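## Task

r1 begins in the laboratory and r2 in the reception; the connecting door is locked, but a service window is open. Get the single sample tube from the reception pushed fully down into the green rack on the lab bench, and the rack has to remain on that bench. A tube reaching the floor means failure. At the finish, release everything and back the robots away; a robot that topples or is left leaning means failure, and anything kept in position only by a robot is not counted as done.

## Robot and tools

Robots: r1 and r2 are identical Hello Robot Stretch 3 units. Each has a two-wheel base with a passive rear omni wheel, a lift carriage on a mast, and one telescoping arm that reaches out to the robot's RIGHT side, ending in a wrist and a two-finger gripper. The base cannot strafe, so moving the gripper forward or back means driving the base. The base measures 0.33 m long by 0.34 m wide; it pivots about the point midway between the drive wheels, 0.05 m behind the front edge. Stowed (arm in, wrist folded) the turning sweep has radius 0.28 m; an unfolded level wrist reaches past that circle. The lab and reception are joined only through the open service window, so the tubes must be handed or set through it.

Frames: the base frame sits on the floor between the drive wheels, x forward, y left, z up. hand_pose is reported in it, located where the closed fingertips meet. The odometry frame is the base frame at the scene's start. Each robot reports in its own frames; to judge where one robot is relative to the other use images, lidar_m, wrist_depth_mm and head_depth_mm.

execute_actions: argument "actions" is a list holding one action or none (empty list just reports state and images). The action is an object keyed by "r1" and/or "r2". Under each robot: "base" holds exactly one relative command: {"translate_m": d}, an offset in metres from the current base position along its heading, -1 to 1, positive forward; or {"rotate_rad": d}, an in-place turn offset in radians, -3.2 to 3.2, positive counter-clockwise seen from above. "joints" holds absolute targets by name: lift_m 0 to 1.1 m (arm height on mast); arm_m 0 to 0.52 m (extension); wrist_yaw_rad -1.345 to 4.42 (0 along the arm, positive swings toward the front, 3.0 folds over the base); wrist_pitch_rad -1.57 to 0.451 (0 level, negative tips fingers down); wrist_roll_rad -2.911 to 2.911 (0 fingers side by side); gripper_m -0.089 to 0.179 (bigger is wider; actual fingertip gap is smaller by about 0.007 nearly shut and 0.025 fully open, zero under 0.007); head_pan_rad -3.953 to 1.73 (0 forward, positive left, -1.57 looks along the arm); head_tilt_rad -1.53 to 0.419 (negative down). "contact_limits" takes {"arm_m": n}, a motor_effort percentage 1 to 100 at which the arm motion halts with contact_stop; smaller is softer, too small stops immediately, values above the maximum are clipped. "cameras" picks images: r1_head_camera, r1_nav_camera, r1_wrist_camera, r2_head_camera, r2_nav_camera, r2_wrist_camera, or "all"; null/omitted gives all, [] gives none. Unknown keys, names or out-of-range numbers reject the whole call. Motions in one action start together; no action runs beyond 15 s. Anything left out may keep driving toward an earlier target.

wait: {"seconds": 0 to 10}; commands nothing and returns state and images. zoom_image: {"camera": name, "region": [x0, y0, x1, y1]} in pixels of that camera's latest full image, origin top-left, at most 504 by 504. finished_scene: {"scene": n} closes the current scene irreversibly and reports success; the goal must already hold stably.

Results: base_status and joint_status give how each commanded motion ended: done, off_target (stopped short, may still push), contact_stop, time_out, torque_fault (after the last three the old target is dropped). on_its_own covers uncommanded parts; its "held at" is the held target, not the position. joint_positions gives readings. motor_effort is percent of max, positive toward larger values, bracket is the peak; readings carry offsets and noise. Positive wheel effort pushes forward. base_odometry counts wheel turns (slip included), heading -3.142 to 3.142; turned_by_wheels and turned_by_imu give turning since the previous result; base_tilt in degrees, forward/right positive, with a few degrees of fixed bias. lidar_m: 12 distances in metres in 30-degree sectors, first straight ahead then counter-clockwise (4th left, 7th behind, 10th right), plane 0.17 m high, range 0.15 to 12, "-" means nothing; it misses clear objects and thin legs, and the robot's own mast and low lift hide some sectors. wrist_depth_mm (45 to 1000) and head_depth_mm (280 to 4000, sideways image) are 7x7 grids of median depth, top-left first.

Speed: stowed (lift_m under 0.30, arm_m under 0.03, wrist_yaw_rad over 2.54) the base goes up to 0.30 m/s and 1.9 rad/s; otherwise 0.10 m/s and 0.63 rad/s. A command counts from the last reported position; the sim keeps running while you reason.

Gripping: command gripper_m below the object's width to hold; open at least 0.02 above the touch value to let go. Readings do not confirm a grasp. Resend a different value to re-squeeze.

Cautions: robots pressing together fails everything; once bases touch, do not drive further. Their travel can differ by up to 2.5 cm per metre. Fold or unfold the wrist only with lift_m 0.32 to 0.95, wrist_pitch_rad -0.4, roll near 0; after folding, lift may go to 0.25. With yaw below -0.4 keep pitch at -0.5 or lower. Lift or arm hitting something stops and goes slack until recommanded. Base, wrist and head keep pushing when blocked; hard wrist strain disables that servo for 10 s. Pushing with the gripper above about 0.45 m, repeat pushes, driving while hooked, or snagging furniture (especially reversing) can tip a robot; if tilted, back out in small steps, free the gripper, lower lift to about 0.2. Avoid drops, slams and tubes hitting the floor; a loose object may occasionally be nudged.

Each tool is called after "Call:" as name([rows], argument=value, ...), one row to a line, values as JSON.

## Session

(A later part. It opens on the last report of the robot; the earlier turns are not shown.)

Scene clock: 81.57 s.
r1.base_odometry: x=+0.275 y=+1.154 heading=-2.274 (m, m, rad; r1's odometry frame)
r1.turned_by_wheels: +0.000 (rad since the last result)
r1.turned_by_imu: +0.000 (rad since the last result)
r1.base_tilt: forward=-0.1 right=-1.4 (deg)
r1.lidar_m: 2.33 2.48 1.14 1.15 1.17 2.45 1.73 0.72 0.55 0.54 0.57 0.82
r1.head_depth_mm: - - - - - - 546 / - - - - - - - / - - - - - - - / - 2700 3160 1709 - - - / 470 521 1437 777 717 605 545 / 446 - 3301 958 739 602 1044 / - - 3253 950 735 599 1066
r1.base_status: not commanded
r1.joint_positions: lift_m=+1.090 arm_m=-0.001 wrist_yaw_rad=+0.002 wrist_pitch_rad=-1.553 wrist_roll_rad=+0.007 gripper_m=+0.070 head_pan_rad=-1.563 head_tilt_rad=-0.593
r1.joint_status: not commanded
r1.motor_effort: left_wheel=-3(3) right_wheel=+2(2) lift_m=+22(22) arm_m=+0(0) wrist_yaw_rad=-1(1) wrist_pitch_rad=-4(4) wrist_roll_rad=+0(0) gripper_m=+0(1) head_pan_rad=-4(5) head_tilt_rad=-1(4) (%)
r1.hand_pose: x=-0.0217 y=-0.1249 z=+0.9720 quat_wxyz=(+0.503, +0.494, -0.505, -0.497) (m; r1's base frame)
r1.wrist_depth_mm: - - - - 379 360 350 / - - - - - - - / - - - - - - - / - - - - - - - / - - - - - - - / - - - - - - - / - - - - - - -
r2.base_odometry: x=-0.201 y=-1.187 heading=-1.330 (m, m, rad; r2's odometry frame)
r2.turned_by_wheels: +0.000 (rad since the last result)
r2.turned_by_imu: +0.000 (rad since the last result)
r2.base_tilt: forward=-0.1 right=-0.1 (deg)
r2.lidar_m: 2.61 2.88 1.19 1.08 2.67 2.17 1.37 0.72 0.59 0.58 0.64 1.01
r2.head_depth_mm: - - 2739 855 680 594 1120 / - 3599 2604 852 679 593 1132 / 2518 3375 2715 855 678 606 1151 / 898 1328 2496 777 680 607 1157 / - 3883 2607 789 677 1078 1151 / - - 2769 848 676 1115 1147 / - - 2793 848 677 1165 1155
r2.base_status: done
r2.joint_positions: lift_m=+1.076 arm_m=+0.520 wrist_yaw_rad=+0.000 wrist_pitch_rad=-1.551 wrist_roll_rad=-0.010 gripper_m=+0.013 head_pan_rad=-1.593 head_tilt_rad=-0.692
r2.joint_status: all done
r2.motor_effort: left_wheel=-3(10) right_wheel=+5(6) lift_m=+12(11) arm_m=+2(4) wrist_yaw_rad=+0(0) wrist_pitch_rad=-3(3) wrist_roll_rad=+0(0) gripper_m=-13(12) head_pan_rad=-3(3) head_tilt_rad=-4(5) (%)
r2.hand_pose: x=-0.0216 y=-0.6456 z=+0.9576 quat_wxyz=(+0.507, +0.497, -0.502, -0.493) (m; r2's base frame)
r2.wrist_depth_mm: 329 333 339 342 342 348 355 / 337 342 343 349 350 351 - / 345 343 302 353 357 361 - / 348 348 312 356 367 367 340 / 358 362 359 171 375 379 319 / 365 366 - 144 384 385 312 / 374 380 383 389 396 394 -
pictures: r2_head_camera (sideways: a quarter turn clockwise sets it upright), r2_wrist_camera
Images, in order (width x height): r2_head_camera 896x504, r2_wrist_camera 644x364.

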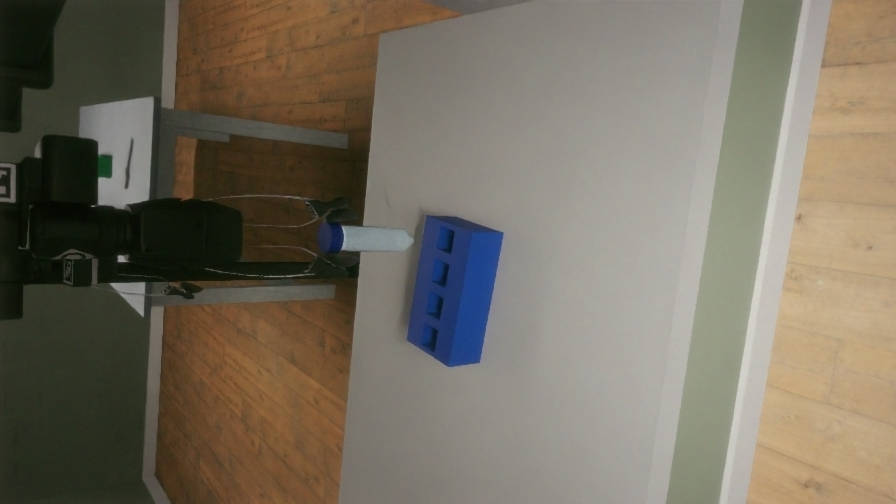

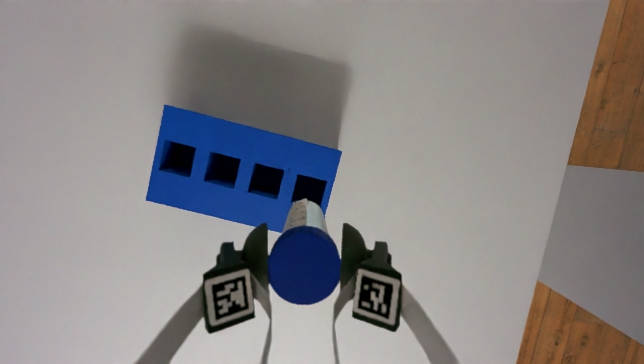

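Call:
execute_actions([
  {"r2":{"joints":{"wrist_pitch_rad":-1.49,"lift_m":1.055}}},
], cameras=["r2_wrist_camera","r2_head_camera","r1_head_camera"])

Scene clock: 82.67 s.
r1.base_odometry: x=+0.275 y=+1.154 heading=-2.274 (m, m, rad; r1's odometry frame)
r1.turned_by_wheels: +0.000 (rad since the last result)
r1.turned_by_imu: +0.000 (rad since the last result)
r1.base_tilt: forward=-0.2 right=-1.3 (deg)
r1.lidar_m: 2.34 2.48 1.14 1.16 1.17 2.46 1.73 0.72 0.55 0.54 0.57 0.82
r1.head_depth_mm: - - - - - - 546 / - - - - - - - / - - - - - - - / - 2710 3168 975 - - - / 960 518 588 682 720 604 545 / 465 - 3286 959 738 600 1045 / - - 3254 953 733 597 1061
r1.base_status: not commanded
r1.joint_positions: lift_m=+1.090 arm_m=-0.001 wrist_yaw_rad=+0.002 wrist_pitch_rad=-1.553 wrist_roll_rad=+0.007 gripper_m=+0.070 head_pan_rad=-1.563 head_tilt_rad=-0.593
r1.joint_status: not commanded
r1.motor_effort: left_wheel=-3(3) right_wheel=+2(3) lift_m=+21(22) arm_m=+0(0) wrist_yaw_rad=-1(2) wrist_pitch_rad=-4(5) wrist_roll_rad=+0(0) gripper_m=+1(0) head_pan_rad=-4(5) head_tilt_rad=-2(2) (%)
r1.hand_pose: x=-0.0217 y=-0.1249 z=+0.9720 quat_wxyz=(+0.503, +0.494, -0.505, -0.497) (m; r1's base frame)
r1.wrist_depth_mm: - - - - 377 363 350 / - - - - - - - / - - - - - - - / - - - - - - - / - - - - - - - / - - - - - - - / - - - - - - -
r2.base_odometry: x=-0.201 y=-1.187 heading=-1.330 (m, m, rad; r2's odometry frame)
r2.turned_by_wheels: +0.000 (rad since the last result)
r2.turned_by_imu: +0.000 (rad since the last result)
r2.base_tilt: forward=+0.0 right=+0.0 (deg)
r2.lidar_m: 2.60 2.87 1.19 1.08 2.66 2.17 1.37 0.72 0.59 0.58 0.64 1.01
r2.head_depth_mm: - - 2757 854 680 592 1120 / 3131 3574 2637 850 679 593 1129 / - 3394 2742 854 678 607 1154 / 895 1252 2647 778 679 607 1156 / - 3899 2568 783 679 1087 1148 / - - 2725 851 676 1121 1157 / - - 2726 846 674 1177 1155
r2.base_status: not commanded
r2.joint_positions: lift_m=+1.056 arm_m=+0.520 wrist_yaw_rad=+0.000 wrist_pitch_rad=-1.493 wrist_roll_rad=-0.010 gripper_m=+0.013 head_pan_rad=-1.593 head_tilt_rad=-0.692
r2.joint_status: all done
r2.motor_effort: left_wheel=-3(3) right_wheel=+5(5) lift_m=+11(11) arm_m=+3(3) wrist_yaw_rad=+1(0) wrist_pitch_rad=+2(3) wrist_roll_rad=-1(1) gripper_m=-13(12) head_pan_rad=-3(4) head_tilt_rad=-5(4) (%)
r2.hand_pose: x=-0.0216 y=-0.6605 z=+0.9369 quat_wxyz=(+0.522, +0.483, -0.516, -0.478) (m; r2's base frame)
r2.wrist_depth_mm: 320 322 326 331 336 338 343 / 323 328 333 335 335 343 350 / 328 329 335 339 346 347 - / 329 332 287 294 345 351 - / 333 340 292 172 352 355 322 / 342 347 - 144 357 355 315 / 343 346 349 354 360 364 327
pictures: r1_head_camera (sideways: a quarter turn clockwise sets it upright), r2_head_camera (sideways: a quarter turn clockwise sets it upright), r2_wrist_camera
Images, in order (width x height): r1_head_camera 896x504, r2_head_camera 896x504, r2_wrist_camera 644x364.

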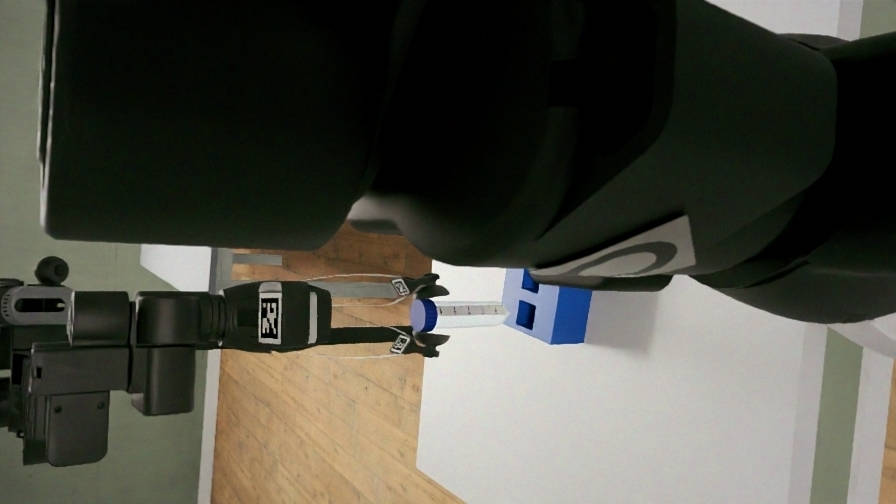

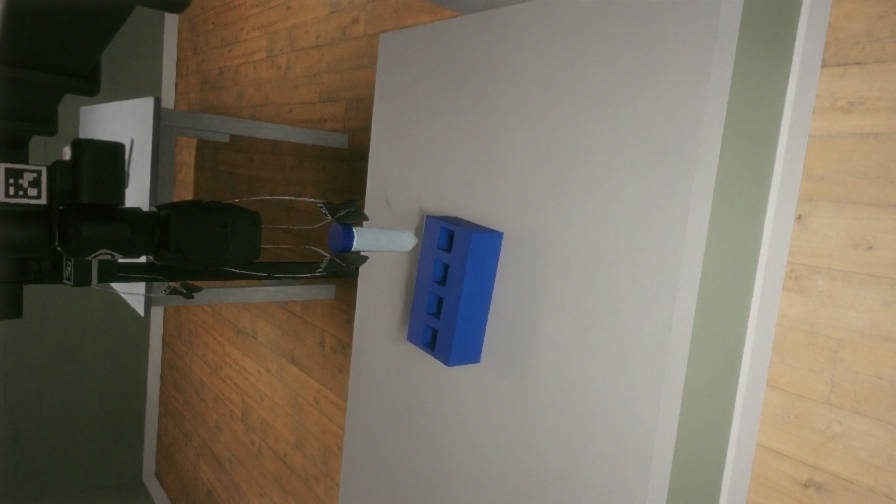

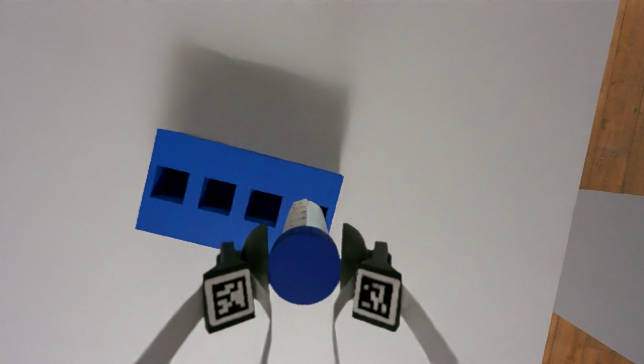

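Call:
execute_actions([
  {"r2":{"base":{"translate_m":-0.005},"joints":{"wrist_pitch_rad":-1.53,"lift_m":1.035}}},
], cameras=["r2_wrist_camera","r2_head_camera","r1_head_camera"])

Scene clock: 85.47 s.
r1.base_odometry: x=+0.275 y=+1.154 heading=-2.274 (m, m, rad; r1's odometry frame)
r1.turned_by_wheels: +0.000 (rad since the last result)
r1.turned_by_imu: +0.000 (rad since the last result)
r1.base_tilt: forward=-0.1 right=-1.3 (deg)
r1.lidar_m: 2.34 2.48 1.14 1.16 1.17 2.46 1.72 0.72 0.55 0.54 0.57 0.82
r1.head_depth_mm: - - - - - - 545 / - - - - - - - / - - - - - - - / - 2711 3196 2464 - - - / 1041 508 555 777 719 606 546 / 466 506 3299 957 739 601 1046 / - - 3255 950 733 598 1065
r1.base_status: not commanded
r1.joint_positions: lift_m=+1.090 arm_m=-0.001 wrist_yaw_rad=+0.002 wrist_pitch_rad=-1.553 wrist_roll_rad=+0.007 gripper_m=+0.070 head_pan_rad=-1.563 head_tilt_rad=-0.593
r1.joint_status: not commanded
r1.motor_effort: left_wheel=-3(3) right_wheel=+2(2) lift_m=+21(22) arm_m=+0(0) wrist_yaw_rad=-2(2) wrist_pitch_rad=-4(4) wrist_roll_rad=+0(0) gripper_m=+0(0) head_pan_rad=-5(5) head_tilt_rad=-3(2) (%)
r1.hand_pose: x=-0.0217 y=-0.1249 z=+0.9720 quat_wxyz=(+0.503, +0.494, -0.505, -0.497) (m; r1's base frame)
r1.wrist_depth_mm: - - - - 376 361 352 / - - - - - - - / - - - - - - - / - - - - - - - / - - - - - - - / - - - - - - - / - - - - - - -
r2.base_odometry: x=-0.202 y=-1.182 heading=-1.330 (m, m, rad; r2's odometry frame)
r2.turned_by_wheels: +0.000 (rad since the last result)
r2.turned_by_imu: +0.000 (rad since the last result)
r2.base_tilt: forward=+0.1 right=+0.0 (deg)
r2.lidar_m: 2.61 2.88 1.19 1.08 2.67 2.17 1.37 0.72 0.59 0.58 0.64 1.01
r2.head_depth_mm: - 3902 2763 853 682 593 1111 / - 3460 2597 853 676 593 1129 / - 3650 2770 852 678 607 1152 / 901 1263 1977 772 677 608 1160 / - 3927 2601 786 679 1078 1154 / - - 2729 847 677 1118 1163 / - - 2740 846 676 1166 1153
r2.base_status: done
r2.joint_positions: lift_m=+1.036 arm_m=+0.520 wrist_yaw_rad=+0.000 wrist_pitch_rad=-1.522 wrist_roll_rad=-0.010 gripper_m=+0.013 head_pan_rad=-1.593 head_tilt_rad=-0.692
r2.joint_status: all done
r2.motor_effort: left_wheel=-4(9) right_wheel=+5(7) lift_m=+12(12) arm_m=+2(2) wrist_yaw_rad=+0(0) wrist_pitch_rad=-3(3) wrist_roll_rad=+0(1) gripper_m=-13(13) head_pan_rad=-3(3) head_tilt_rad=-5(4) (%)
r2.hand_pose: x=-0.0216 y=-0.6530 z=+0.9172 quat_wxyz=(+0.514, +0.490, -0.509, -0.486) (m; r2's base frame)
r2.wrist_depth_mm: 298 301 303 304 308 315 317 / 305 307 308 314 315 320 325 / 310 307 313 316 320 326 326 / 315 289 270 271 322 327 334 / 320 318 270 172 329 330 318 / 323 328 - 143 340 341 305 / 328 330 336 337 345 350 -
pictures: r1_head_camera (sideways: a quarter turn clockwise sets it upright), r2_head_camera (sideways: a quarter turn clockwise sets it upright), r2_wrist_camera
Images, in order (width x height): r1_head_camera 896x504, r2_head_camera 896x504, r2_wrist_camera 644x364.

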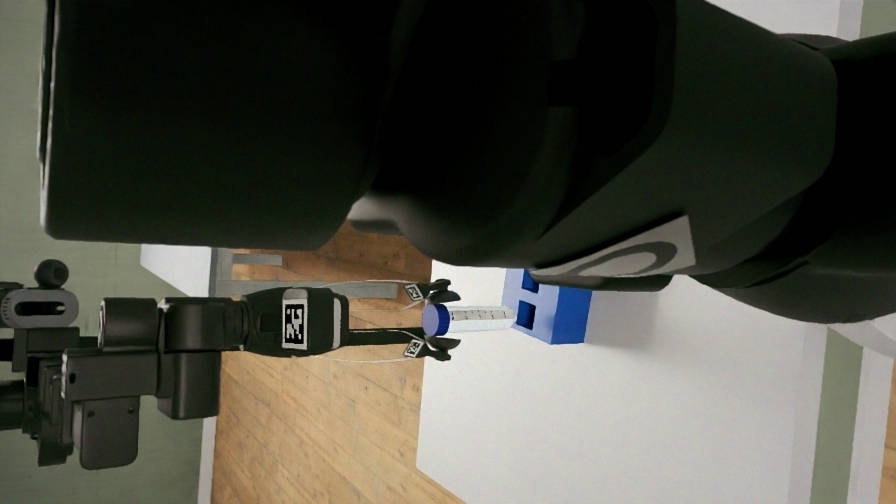

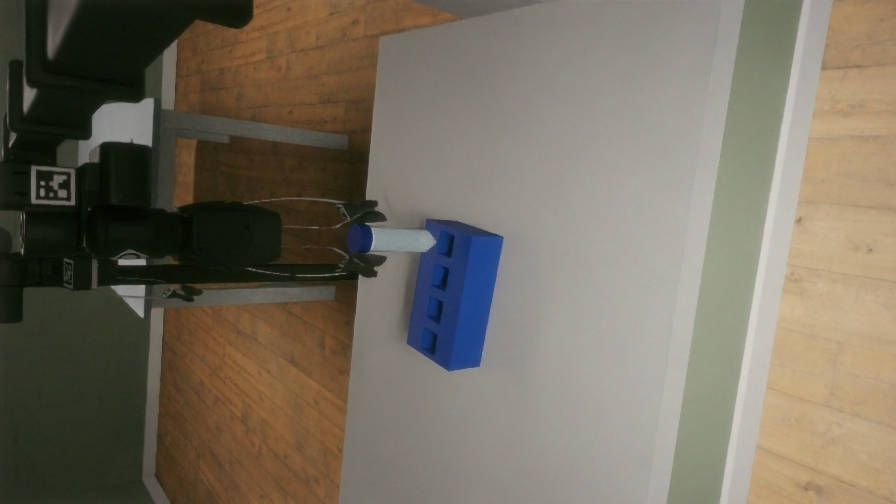

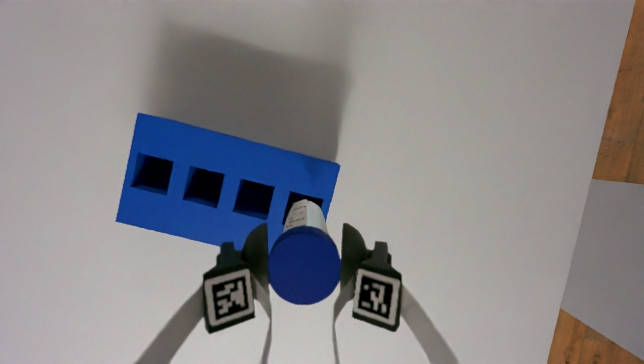

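Symmetric in both views; good.

Call:
execute_actions([
  {"r2":{"joints":{"lift_m":0.995}},"r1":{"base":{"translate_m":0.09}}},
], cameras=["r2_head_camera"])

Call:
execute_actions([
  {"r2":{"joints":{"gripper_m":0.06}}},
], cameras=[])

Call:
execute_actions([
  {"r2":{"joints":{"lift_m":1.07}}},
], cameras=[])

Call:
execute_actions([
  {"r2":{"joints":{"arm_m":0.005}}},
], cameras=[])

Call:
execute_actions([
  {"r1":{"joints":{"arm_m":0.45,"lift_m":1.06}},"r2":{"base":{"translate_m":0.3},"joints":{"head_pan_rad":-2.0}}},
], cameras=["r1_head_camera","r1_wrist_camera"])

Scene clock: 88.03 s.
r1.base_odometry: x=+0.217 y=+1.085 heading=-2.274 (m, m, rad; r1's odometry frame)
r1.turned_by_wheels: +0.000 (rad since the last result)
r1.turned_by_imu: +0.000 (rad since the last result)
r1.base_tilt: forward=-0.1 right=-1.3 (deg)
r1.lidar_m: 2.24 2.39 3.40 1.12 1.18 2.55 1.74 0.73 0.56 0.54 0.57 0.82
r1.head_depth_mm: - - - - - - 545 / - - - - - - - / - - - - - - - / 1126 492 1504 2521 - - - / 1089 597 3142 966 744 605 547 / - - 3291 959 739 602 1059 / - - 3287 845 733 598 1080
r1.base_status: done
r1.joint_positions: lift_m=+1.090 arm_m=-0.001 wrist_yaw_rad=+0.002 wrist_pitch_rad=-1.553 wrist_roll_rad=+0.007 gripper_m=+0.070 head_pan_rad=-1.563 head_tilt_rad=-0.593
r1.joint_status: not commanded
r1.motor_effort: left_wheel=-3(4) right_wheel=+2(5) lift_m=+21(22) arm_m=+0(0) wrist_yaw_rad=-1(2) wrist_pitch_rad=-4(4) wrist_roll_rad=+0(0) gripper_m=+0(1) head_pan_rad=-4(4) head_tilt_rad=-3(2) (%)
r1.hand_pose: x=-0.0217 y=-0.1249 z=+0.9720 quat_wxyz=(+0.503, +0.494, -0.505, -0.497) (m; r1's base frame)
r1.wrist_depth_mm: - - - - - 377 369 / - - - - - - - / - - - - - - - / - - - - - - - / - - - - - - - / - - - - - - - / - - - - - - -
r2.base_odometry: x=-0.202 y=-1.182 heading=-1.330 (m, m, rad; r2's odometry frame)
r2.turned_by_wheels: +0.000 (rad since the last result)
r2.turned_by_imu: +0.000 (rad since the last result)
r2.base_tilt: forward=+0.0 right=+0.0 (deg)
r2.lidar_m: 2.61 2.89 1.19 1.08 2.67 2.17 1.37 0.72 0.59 0.58 0.64 1.01
r2.head_depth_mm: - - 2506 855 680 593 1120 / - 2877 2615 857 680 595 1134 / - 3719 2725 850 678 605 1145 / - 3598 2608 766 681 606 1157 / - 3853 2611 789 678 1072 1145 / - - 2719 850 675 1120 1162 / - - 2689 850 679 1166 1151
r2.base_status: not commanded
r2.joint_positions: lift_m=+0.996 arm_m=+0.520 wrist_yaw_rad=+0.000 wrist_pitch_rad=-1.523 wrist_roll_rad=-0.010 gripper_m=+0.013 head_pan_rad=-1.593 head_tilt_rad=-0.692
r2.joint_status: all done
r2.motor_effort: left_wheel=-3(4) right_wheel=+4(5) lift_m=+12(12) arm_m=+2(2) wrist_yaw_rad=+0(0) wrist_pitch_rad=-3(3) wrist_roll_rad=+0(0) gripper_m=-12(12) head_pan_rad=-3(3) head_tilt_rad=-4(4) (%)
r2.hand_pose: x=-0.0216 y=-0.6528 z=+0.8772 quat_wxyz=(+0.514, +0.490, -0.509, -0.486) (m; r2's base frame)
r2.wrist_depth_mm: 261 265 265 269 273 272 278 / 265 268 271 275 277 279 281 / 271 223 274 279 282 284 287 / 273 229 228 232 288 291 294 / 279 232 232 185 292 294 298 / 283 286 288 144 299 299 301 / 287 288 293 297 300 303 305
pictures: r2_head_camera (sideways: a quarter turn clockwise sets it upright)
Images, in order (width x height): r2_head_camera 896x504.

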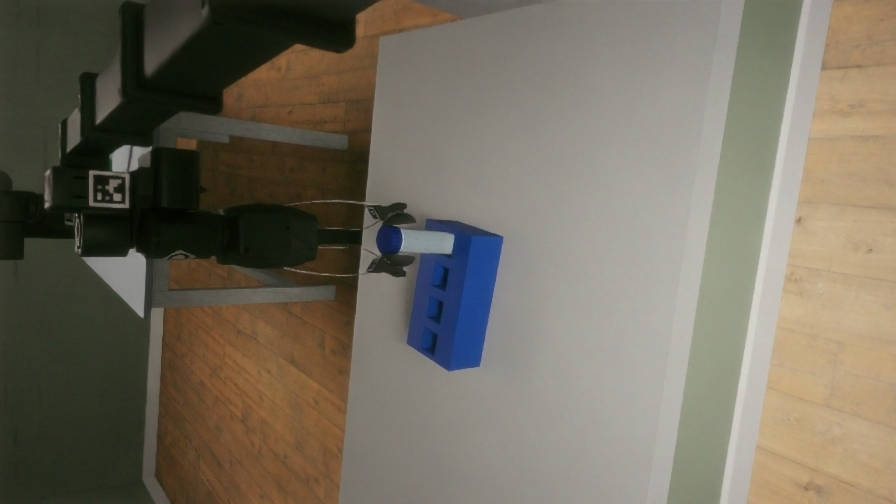

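Scene clock: 89.00 s.
r1.base_odometry: x=+0.217 y=+1.085 heading=-2.274 (m, m, rad; r1's odometry frame)
r1.turned_by_wheels: +0.000 (rad since the last result)
r1.turned_by_imu: +0.000 (rad since the last result)
r1.base_tilt: forward=-0.1 right=-1.3 (deg)
r1.lidar_m: 2.25 2.39 3.40 1.12 1.18 2.55 1.75 0.73 0.56 0.54 0.57 0.83
r1.head_depth_mm: - - - - - - 545 / - - - - - - - / - - - - - - - / 1131 493 1499 2527 - - - / 1091 597 3133 970 745 605 547 / - - 3307 956 737 601 1056 / - - 3256 844 729 597 1077
r1.base_status: not commanded
r1.joint_positions: lift_m=+1.090 arm_m=-0.001 wrist_yaw_rad=+0.002 wrist_pitch_rad=-1.553 wrist_roll_rad=+0.007 gripper_m=+0.070 head_pan_rad=-1.563 head_tilt_rad=-0.593
r1.joint_status: not commanded
r1.motor_effort: left_wheel=-3(3) right_wheel=+2(2) lift_m=+21(22) arm_m=+0(0) wrist_yaw_rad=-1(1) wrist_pitch_rad=-4(4) wrist_roll_rad=+0(0) gripper_m=+1(0) head_pan_rad=-5(5) head_tilt_rad=-3(2) (%)
r1.hand_pose: x=-0.0217 y=-0.1249 z=+0.9720 quat_wxyz=(+0.503, +0.494, -0.505, -0.497) (m; r1's base frame)
r1.wrist_depth_mm: - - - - - 379 362 / - - - - - - - / - - - - - - - / - - - - - - - / - - - - - - - / - - - - - - - / - - - - - - -
r2.base_odometry: x=-0.202 y=-1.182 heading=-1.330 (m, m, rad; r2's odometry frame)
r2.turned_by_wheels: +0.000 (rad since the last result)
r2.turned_by_imu: +0.000 (rad since the last result)
r2.base_tilt: forward=-0.1 right=+0.0 (deg)
r2.lidar_m: 2.61 2.89 1.20 1.08 2.66 2.17 1.36 0.71 0.58 0.58 0.64 1.01
r2.head_depth_mm: - - 2495 855 679 592 1107 / - 2857 2603 854 682 592 1138 / - 3616 2720 852 678 607 1152 / - 3657 2583 767 677 606 1157 / - 3957 2577 783 676 1080 1151 / - - 2717 847 676 1123 1151 / - - 2674 849 678 1166 1160
r2.base_status: not commanded
r2.joint_positions: lift_m=+0.996 arm_m=+0.520 wrist_yaw_rad=+0.000 wrist_pitch_rad=-1.523 wrist_roll_rad=-0.010 gripper_m=+0.060 head_pan_rad=-1.593 head_tilt_rad=-0.692
r2.joint_status: all done
r2.motor_effort: left_wheel=-3(4) right_wheel=+5(5) lift_m=+12(12) arm_m=+2(2) wrist_yaw_rad=+1(0) wrist_pitch_rad=-3(3) wrist_roll_rad=+0(1) gripper_m=+0(84) head_pan_rad=-3(3) head_tilt_rad=-5(4) (%)
r2.hand_pose: x=-0.0216 y=-0.6528 z=+0.8772 quat_wxyz=(+0.514, +0.490, -0.509, -0.486) (m; r2's base frame)
r2.wrist_depth_mm: 260 262 266 269 273 274 278 / 265 268 269 273 275 278 282 / 270 223 271 278 281 286 289 / 276 229 229 231 286 288 288 / 278 231 233 224 290 294 296 / 281 286 293 291 296 299 300 / 289 289 293 297 301 306 305
pictures: none
No camera images: the call's "cameras" was empty. Leave "cameras" out to get every camera's image.

Scene clock: 90.50 s.
r1.base_odometry: x=+0.217 y=+1.085 heading=-2.274 (m, m, rad; r1's odometry frame)
r1.turned_by_wheels: +0.000 (rad since the last result)
r1.turned_by_imu: +0.000 (rad since the last result)
r1.base_tilt: forward=-0.2 right=-1.3 (deg)
r1.lidar_m: 2.25 2.38 3.40 1.12 1.18 2.55 1.74 0.73 0.56 0.54 0.58 0.82
r1.head_depth_mm: - - - - - - 546 / - - - - - - - / - - - - - - - / 453 553 2854 954 - - - / 1017 - 3137 966 745 605 547 / - - 3289 955 738 601 1059 / - - 3247 845 731 599 1079
r1.base_status: not commanded
r1.joint_positions: lift_m=+1.090 arm_m=-0.001 wrist_yaw_rad=+0.002 wrist_pitch_rad=-1.553 wrist_roll_rad=+0.007 gripper_m=+0.070 head_pan_rad=-1.563 head_tilt_rad=-0.593
r1.joint_status: not commanded
r1.motor_effort: left_wheel=-3(3) right_wheel=+2(2) lift_m=+22(22) arm_m=+0(0) wrist_yaw_rad=-1(2) wrist_pitch_rad=-4(5) wrist_roll_rad=+0(0) gripper_m=+0(1) head_pan_rad=-5(5) head_tilt_rad=-2(2) (%)
r1.hand_pose: x=-0.0217 y=-0.1249 z=+0.9720 quat_wxyz=(+0.503, +0.494, -0.505, -0.497) (m; r1's base frame)
r1.wrist_depth_mm: - - - - - 376 365 / - - - - - - - / - - - - - - - / - - - - - - - / - - - - - - - / - - - - - - - / - - - - - - -
r2.base_odometry: x=-0.202 y=-1.182 heading=-1.330 (m, m, rad; r2's odometry frame)
r2.turned_by_wheels: +0.000 (rad since the last result)
r2.turned_by_imu: +0.000 (rad since the last result)
r2.base_tilt: forward=+0.0 right=+0.0 (deg)
r2.lidar_m: 2.61 2.87 1.19 1.08 2.67 2.17 1.37 0.72 0.58 0.58 0.64 1.01
r2.head_depth_mm: - - 2729 855 678 593 1117 / - 3600 2618 851 678 594 1140 / - 3383 2823 855 677 607 1141 / - 3371 2573 768 678 606 1153 / - 3883 2630 786 677 1080 1152 / - - 2764 850 676 1122 1144 / - - 2639 853 674 1160 1158
r2.base_status: not commanded
r2.joint_positions: lift_m=+1.069 arm_m=+0.520 wrist_yaw_rad=+0.000 wrist_pitch_rad=-1.523 wrist_roll_rad=-0.010 gripper_m=+0.060 head_pan_rad=-1.593 head_tilt_rad=-0.692
r2.joint_status: all done
r2.motor_effort: left_wheel=-4(3) right_wheel=+5(5) lift_m=+33(36) arm_m=+2(3) wrist_yaw_rad=+0(0) wrist_pitch_rad=-3(3) wrist_roll_rad=+0(0) gripper_m=+0(1) head_pan_rad=-3(3) head_tilt_rad=-5(5) (%)
r2.hand_pose: x=-0.0216 y=-0.6528 z=+0.9510 quat_wxyz=(+0.514, +0.490, -0.509, -0.486) (m; r2's base frame)
r2.wrist_depth_mm: 328 333 335 338 343 345 353 / 335 343 342 347 353 353 - / 341 345 344 352 350 361 - / 343 342 303 307 359 363 367 / 350 357 307 361 369 366 315 / 359 361 364 369 373 373 307 / 362 365 373 375 385 385 -
pictures: none
No camera images: the call's "cameras" was empty. Leave "cameras" out to get every camera's image.

Scene clock: 95.47 s.
r1.base_odometry: x=+0.217 y=+1.085 heading=-2.274 (m, m, rad; r1's odometry frame)
r1.turned_by_wheels: +0.000 (rad since the last result)
r1.turned_by_imu: +0.000 (rad since the last result)
r1.base_tilt: forward=-0.1 right=-1.3 (deg)
r1.lidar_m: 2.25 2.39 3.42 1.12 1.18 2.56 1.74 0.73 0.56 0.54 0.58 0.82
r1.head_depth_mm: - - - - - - 547 / - - - - - - - / - - - - - - - / 936 1022 3026 2507 - - - / 1055 - 3128 969 745 605 547 / - - 3305 959 739 601 1054 / - - 3258 844 734 598 1075
r1.base_status: not commanded
r1.joint_positions: lift_m=+1.090 arm_m=-0.001 wrist_yaw_rad=+0.002 wrist_pitch_rad=-1.553 wrist_roll_rad=+0.007 gripper_m=+0.070 head_pan_rad=-1.563 head_tilt_rad=-0.593
r1.joint_status: not commanded
r1.motor_effort: left_wheel=-4(3) right_wheel=+2(2) lift_m=+22(21) arm_m=+0(1) wrist_yaw_rad=-1(2) wrist_pitch_rad=-4(4) wrist_roll_rad=+0(0) gripper_m=+0(0) head_pan_rad=-4(4) head_tilt_rad=-2(3) (%)
r1.hand_pose: x=-0.0217 y=-0.1249 z=+0.9720 quat_wxyz=(+0.503, +0.494, -0.505, -0.497) (m; r1's base frame)
r1.wrist_depth_mm: - - - - - 377 368 / - - - - - - - / - - - - - - - / - - - - - - - / - - - - - - - / - - - - - - - / - - - - - - -
r2.base_odometry: x=-0.202 y=-1.182 heading=-1.330 (m, m, rad; r2's odometry frame)
r2.turned_by_wheels: +0.000 (rad since the last result)
r2.turned_by_imu: +0.001 (rad since the last result)
r2.base_tilt: forward=-0.1 right=+0.0 (deg)
r2.lidar_m: 2.61 2.89 1.20 1.08 2.67 2.16 1.36 0.72 0.59 0.58 0.64 1.01
r2.head_depth_mm: 3851 - - - - 579 1112 / - - - - - - - / 944 - - - - - - / - 3623 2623 767 657 - - / - 3890 2597 782 676 1069 1151 / - - 2748 849 676 1119 1156 / - - 2724 848 678 1159 1144
r2.base_status: not commanded
r2.joint_positions: lift_m=+1.069 arm_m=+0.005 wrist_yaw_rad=+0.000 wrist_pitch_rad=-1.524 wrist_roll_rad=-0.010 gripper_m=+0.060 head_pan_rad=-1.593 head_tilt_rad=-0.692
r2.joint_status: all done
r2.motor_effort: left_wheel=-4(3) right_wheel=+4(5) lift_m=+33(33) arm_m=-4(4) wrist_yaw_rad=+0(0) wrist_pitch_rad=-2(3) wrist_roll_rad=+0(0) gripper_m=+0(0) head_pan_rad=-4(3) head_tilt_rad=-5(5) (%)
r2.hand_pose: x=-0.0216 y=-0.1381 z=+0.9510 quat_wxyz=(+0.514, +0.491, -0.509, -0.486) (m; r2's base frame)
r2.wrist_depth_mm: - - - 974 364 362 743 / - - - - - - - / - - - - - - - / - - - - - - - / - - - - - - - / - - - - - - - / - - - - - - -
pictures: none
No camera images: the call's "cameras" was empty. Leave "cameras" out to get every camera's image.

Scene clock: 99.97 s.
r1.base_odometry: x=+0.217 y=+1.085 heading=-2.274 (m, m, rad; r1's odometry frame)
r1.turned_by_wheels: +0.000 (rad since the last result)
r1.turned_by_imu: +0.000 (rad since the last result)
r1.base_tilt: forward=-0.1 right=-1.3 (deg)
r1.lidar_m: 2.25 2.37 3.40 1.12 1.18 2.55 1.74 0.73 0.56 0.54 0.57 0.82
r1.head_depth_mm: - - 3560 2407 766 619 546 / 973 2215 3067 995 714 615 555 / 1077 - 3052 980 708 612 552 / - - 2866 971 723 609 1021 / - - 3340 965 746 605 1038 / - - 3314 955 739 601 1055 / - - 3243 845 732 597 1074
r1.base_status: not commanded
r1.joint_positions: lift_m=+1.060 arm_m=+0.450 wrist_yaw_rad=+0.000 wrist_pitch_rad=-1.554 wrist_roll_rad=+0.007 gripper_m=+0.070 head_pan_rad=-1.563 head_tilt_rad=-0.593
r1.joint_status: all done
r1.motor_effort: left_wheel=-3(3) right_wheel=+2(2) lift_m=+17(18) arm_m=+4(5) wrist_yaw_rad=+0(1) wrist_pitch_rad=-4(4) wrist_roll_rad=+0(0) gripper_m=+0(0) head_pan_rad=-5(5) head_tilt_rad=-3(3) (%)
r1.hand_pose: x=-0.0216 y=-0.5749 z=+0.9422 quat_wxyz=(+0.503, +0.494, -0.505, -0.498) (m; r1's base frame)
r1.wrist_depth_mm: 324 323 324 320 320 319 316 / 330 329 329 327 327 329 325 / 332 334 332 329 285 330 332 / 343 343 342 290 291 310 341 / 350 349 350 346 294 344 346 / - 356 - 354 352 350 352 / - 360 360 361 360 362 355
r2.base_odometry: x=-0.131 y=-1.474 heading=-1.330 (m, m, rad; r2's odometry frame)
r2.turned_by_wheels: +0.000 (rad since the last result)
r2.turned_by_imu: +0.000 (rad since the last result)
r2.base_tilt: forward=+0.0 right=-0.1 (deg)
r2.lidar_m: 2.31 2.55 1.05 1.09 3.04 2.46 1.46 0.78 0.64 0.63 0.70 1.10
r2.head_depth_mm: - - 852 - 1135 1295 1149 / - - - - 896 1264 1155 / - - - - - 1229 1153 / - - - - - 1154 - / - - - - - - - / - - - - - - - / - - - - - - 1114
r2.base_status: done
r2.joint_positions: lift_m=+1.069 arm_m=+0.005 wrist_yaw_rad=+0.000 wrist_pitch_rad=-1.524 wrist_roll_rad=-0.010 gripper_m=+0.060 head_pan_rad=-1.993 head_tilt_rad=-0.692
r2.joint_status: all done
r2.motor_effort: left_wheel=-3(5) right_wheel=+5(9) lift_m=+33(33) arm_m=-4(4) wrist_yaw_rad=+0(0) wrist_pitch_rad=-3(2) wrist_roll_rad=+0(0) gripper_m=+0(0) head_pan_rad=-3(32) head_tilt_rad=-5(5) (%)
r2.hand_pose: x=-0.0216 y=-0.1381 z=+0.9510 quat_wxyz=(+0.514, +0.491, -0.509, -0.486) (m; r2's base frame)
r2.wrist_depth_mm: - - - - 980 901 826 / - - - - - - - / - - - - - - - / - - - - - - - / - - - - - - - / - - - - - - - / - - - - - - -
pictures: r1_head_camera (sideways: a quarter turn clockwise sets it upright), r1_wrist_camera
Images, in order (width x height): r1_head_camera 896x504, r1_wrist_camera 644x364.

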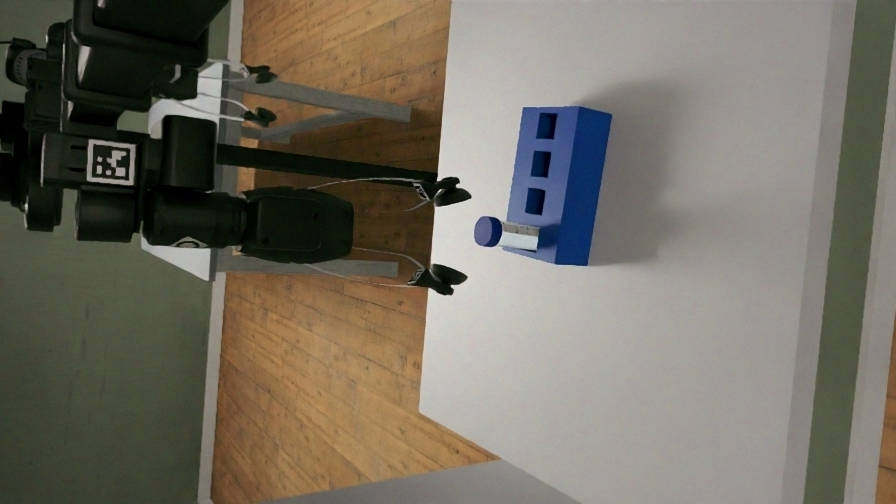

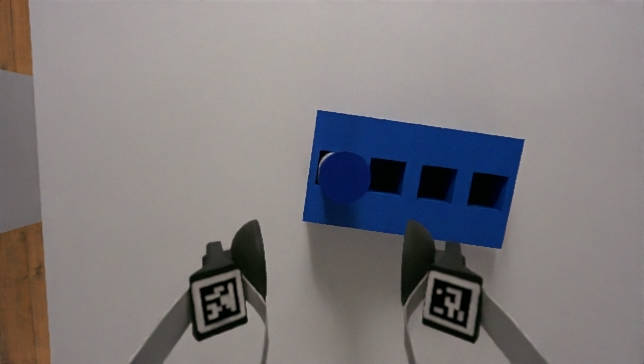

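Call:
execute_actions([
  {"r1":{"base":{"translate_m":-0.008},"joints":{"arm_m":0.482}}},
], cameras=[])

Call:
execute_actions([
  {"r1":{"joints":{"lift_m":0.975}}},
], cameras=["r1_wrist_camera"])

Scene clock: 102.00 s.
r1.base_odometry: x=+0.222 y=+1.091 heading=-2.274 (m, m, rad; r1's odometry frame)
r1.turned_by_wheels: +0.000 (rad since the last result)
r1.turned_by_imu: +0.000 (rad since the last result)
r1.base_tilt: forward=-0.1 right=-1.3 (deg)
r1.lidar_m: 2.26 2.39 1.13 1.12 1.18 2.54 1.74 0.73 0.56 0.54 0.57 0.83
r1.head_depth_mm: - - 3530 2428 767 619 545 / 927 2244 3072 997 737 615 555 / 1079 1347 3045 983 707 611 552 / - 3112 2953 973 716 607 1017 / - - 3365 968 745 604 1038 / - - 3305 959 738 601 1055 / - - 3252 880 735 598 1077
r1.base_status: done
r1.joint_positions: lift_m=+1.060 arm_m=+0.482 wrist_yaw_rad=+0.000 wrist_pitch_rad=-1.554 wrist_roll_rad=+0.007 gripper_m=+0.070 head_pan_rad=-1.563 head_tilt_rad=-0.593
r1.joint_status: all done
r1.motor_effort: left_wheel=-3(6) right_wheel=+2(3) lift_m=+17(17) arm_m=+3(7) wrist_yaw_rad=+1(1) wrist_pitch_rad=-3(4) wrist_roll_rad=+0(0) gripper_m=+0(0) head_pan_rad=-5(4) head_tilt_rad=-2(4) (%)
r1.hand_pose: x=-0.0216 y=-0.6069 z=+0.9422 quat_wxyz=(+0.503, +0.494, -0.505, -0.498) (m; r1's base frame)
r1.wrist_depth_mm: 323 322 322 320 320 321 321 / 331 328 331 327 322 327 328 / 336 337 334 335 332 333 335 / 343 338 345 288 287 336 334 / 348 349 347 295 295 341 343 / 359 355 - 355 351 352 351 / 365 362 365 363 361 359 358
r2.base_odometry: x=-0.131 y=-1.474 heading=-1.330 (m, m, rad; r2's odometry frame)
r2.turned_by_wheels: +0.000 (rad since the last result)
r2.turned_by_imu: +0.000 (rad since the last result)
r2.base_tilt: forward=+0.0 right=+0.0 (deg)
r2.lidar_m: 2.31 2.55 1.05 1.09 3.06 2.46 1.46 0.78 0.64 0.63 0.70 1.10
r2.head_depth_mm: - - 857 - 1134 1296 1155 / - - - - 896 1263 1166 / - - - - - 1233 1155 / - - - - - 1161 - / - - - - - - - / - - - - - - - / - - - - - - 1112
r2.base_status: not commanded
r2.joint_positions: lift_m=+1.069 arm_m=+0.005 wrist_yaw_rad=+0.000 wrist_pitch_rad=-1.524 wrist_roll_rad=-0.010 gripper_m=+0.060 head_pan_rad=-1.993 head_tilt_rad=-0.692
r2.joint_status: not commanded
r2.motor_effort: left_wheel=-4(4) right_wheel=+4(5) lift_m=+34(34) arm_m=-4(4) wrist_yaw_rad=+0(0) wrist_pitch_rad=-2(2) wrist_roll_rad=+0(0) gripper_m=+0(0) head_pan_rad=-4(3) head_tilt_rad=-5(4) (%)
r2.hand_pose: x=-0.0216 y=-0.1381 z=+0.9510 quat_wxyz=(+0.514, +0.491, -0.509, -0.486) (m; r2's base frame)
r2.wrist_depth_mm: - - - - 968 889 817 / - - - - - - - / - - - - - - - / - - - - - - - / - - - - - - - / - - - - - - - / - - - - - - -
pictures: none
No camera images: the call's "cameras" was empty. Leave "cameras" out to get every camera's image.

Scene clock: 103.60 s.
r1.base_odometry: x=+0.222 y=+1.091 heading=-2.274 (m, m, rad; r1's odometry frame)
r1.turned_by_wheels: +0.000 (rad since the last result)
r1.turned_by_imu: +0.000 (rad since the last result)
r1.base_tilt: forward=-0.1 right=-1.3 (deg)
r1.lidar_m: 2.26 2.39 1.13 1.12 1.18 2.54 1.75 0.73 0.56 0.54 0.58 0.82
r1.head_depth_mm: - - - 958 744 619 546 / 939 1136 2990 993 736 616 555 / 1198 3049 2878 990 706 613 552 / - 3131 2989 969 717 608 1018 / - - 3325 966 742 604 1037 / - - 3294 959 740 601 1055 / - - 3224 879 734 598 1073
r1.base_status: not commanded
r1.joint_positions: lift_m=+0.975 arm_m=+0.482 wrist_yaw_rad=+0.000 wrist_pitch_rad=-1.554 wrist_roll_rad=+0.007 gripper_m=+0.070 head_pan_rad=-1.563 head_tilt_rad=-0.593
r1.joint_status: all done
r1.motor_effort: left_wheel=-3(3) right_wheel=+2(2) lift_m=+18(20) arm_m=+3(4) wrist_yaw_rad=+1(0) wrist_pitch_rad=-4(4) wrist_roll_rad=+0(0) gripper_m=+1(0) head_pan_rad=-4(4) head_tilt_rad=-2(2) (%)
r1.hand_pose: x=-0.0216 y=-0.6069 z=+0.8572 quat_wxyz=(+0.503, +0.494, -0.505, -0.498) (m; r1's base frame)
r1.wrist_depth_mm: 244 242 241 241 241 240 239 / 248 246 246 245 245 246 242 / 253 250 252 249 250 248 249 / 256 255 256 204 205 203 252 / 262 262 261 205 207 206 258 / 268 266 - 141 213 211 263 / 272 274 272 272 272 269 267
r2.base_odometry: x=-0.131 y=-1.474 heading=-1.330 (m, m, rad; r2's odometry frame)
r2.turned_by_wheels: +0.000 (rad since the last result)
r2.turned_by_imu: +0.000 (rad since the last result)
r2.base_tilt: forward=+0.0 right=-0.1 (deg)
r2.lidar_m: 2.31 2.55 1.05 1.09 3.04 2.45 1.46 0.78 0.64 0.63 0.70 1.10
r2.head_depth_mm: - - 856 - 1141 1289 1158 / - - - - 896 1265 1161 / - - - - - 1230 1160 / - - - - - 1155 - / - - - - - - - / - - - - - - - / 1049 - - - - - 1115
r2.base_status: not commanded
r2.joint_positions: lift_m=+1.069 arm_m=+0.005 wrist_yaw_rad=+0.000 wrist_pitch_rad=-1.524 wrist_roll_rad=-0.010 gripper_m=+0.060 head_pan_rad=-1.993 head_tilt_rad=-0.692
r2.joint_status: not commanded
r2.motor_effort: left_wheel=-4(3) right_wheel=+5(5) lift_m=+33(33) arm_m=-4(4) wrist_yaw_rad=+0(0) wrist_pitch_rad=-3(2) wrist_roll_rad=+0(0) gripper_m=+0(0) head_pan_rad=-4(4) head_tilt_rad=-5(4) (%)
r2.hand_pose: x=-0.0216 y=-0.1381 z=+0.9510 quat_wxyz=(+0.514, +0.491, -0.509, -0.486) (m; r2's base frame)
r2.wrist_depth_mm: - - - - 982 883 836 / - - - - - - - / - - - - - - - / - - - - - - - / - - - - - - - / - - - - - - - / - - - - - - -
pictures: r1_wrist_camera
Images, in order (width x height): r1_wrist_camera 644x364.

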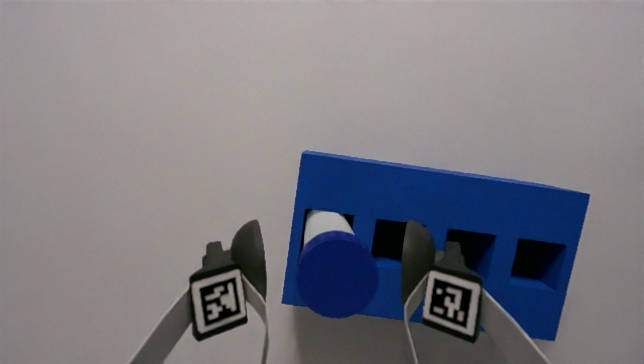

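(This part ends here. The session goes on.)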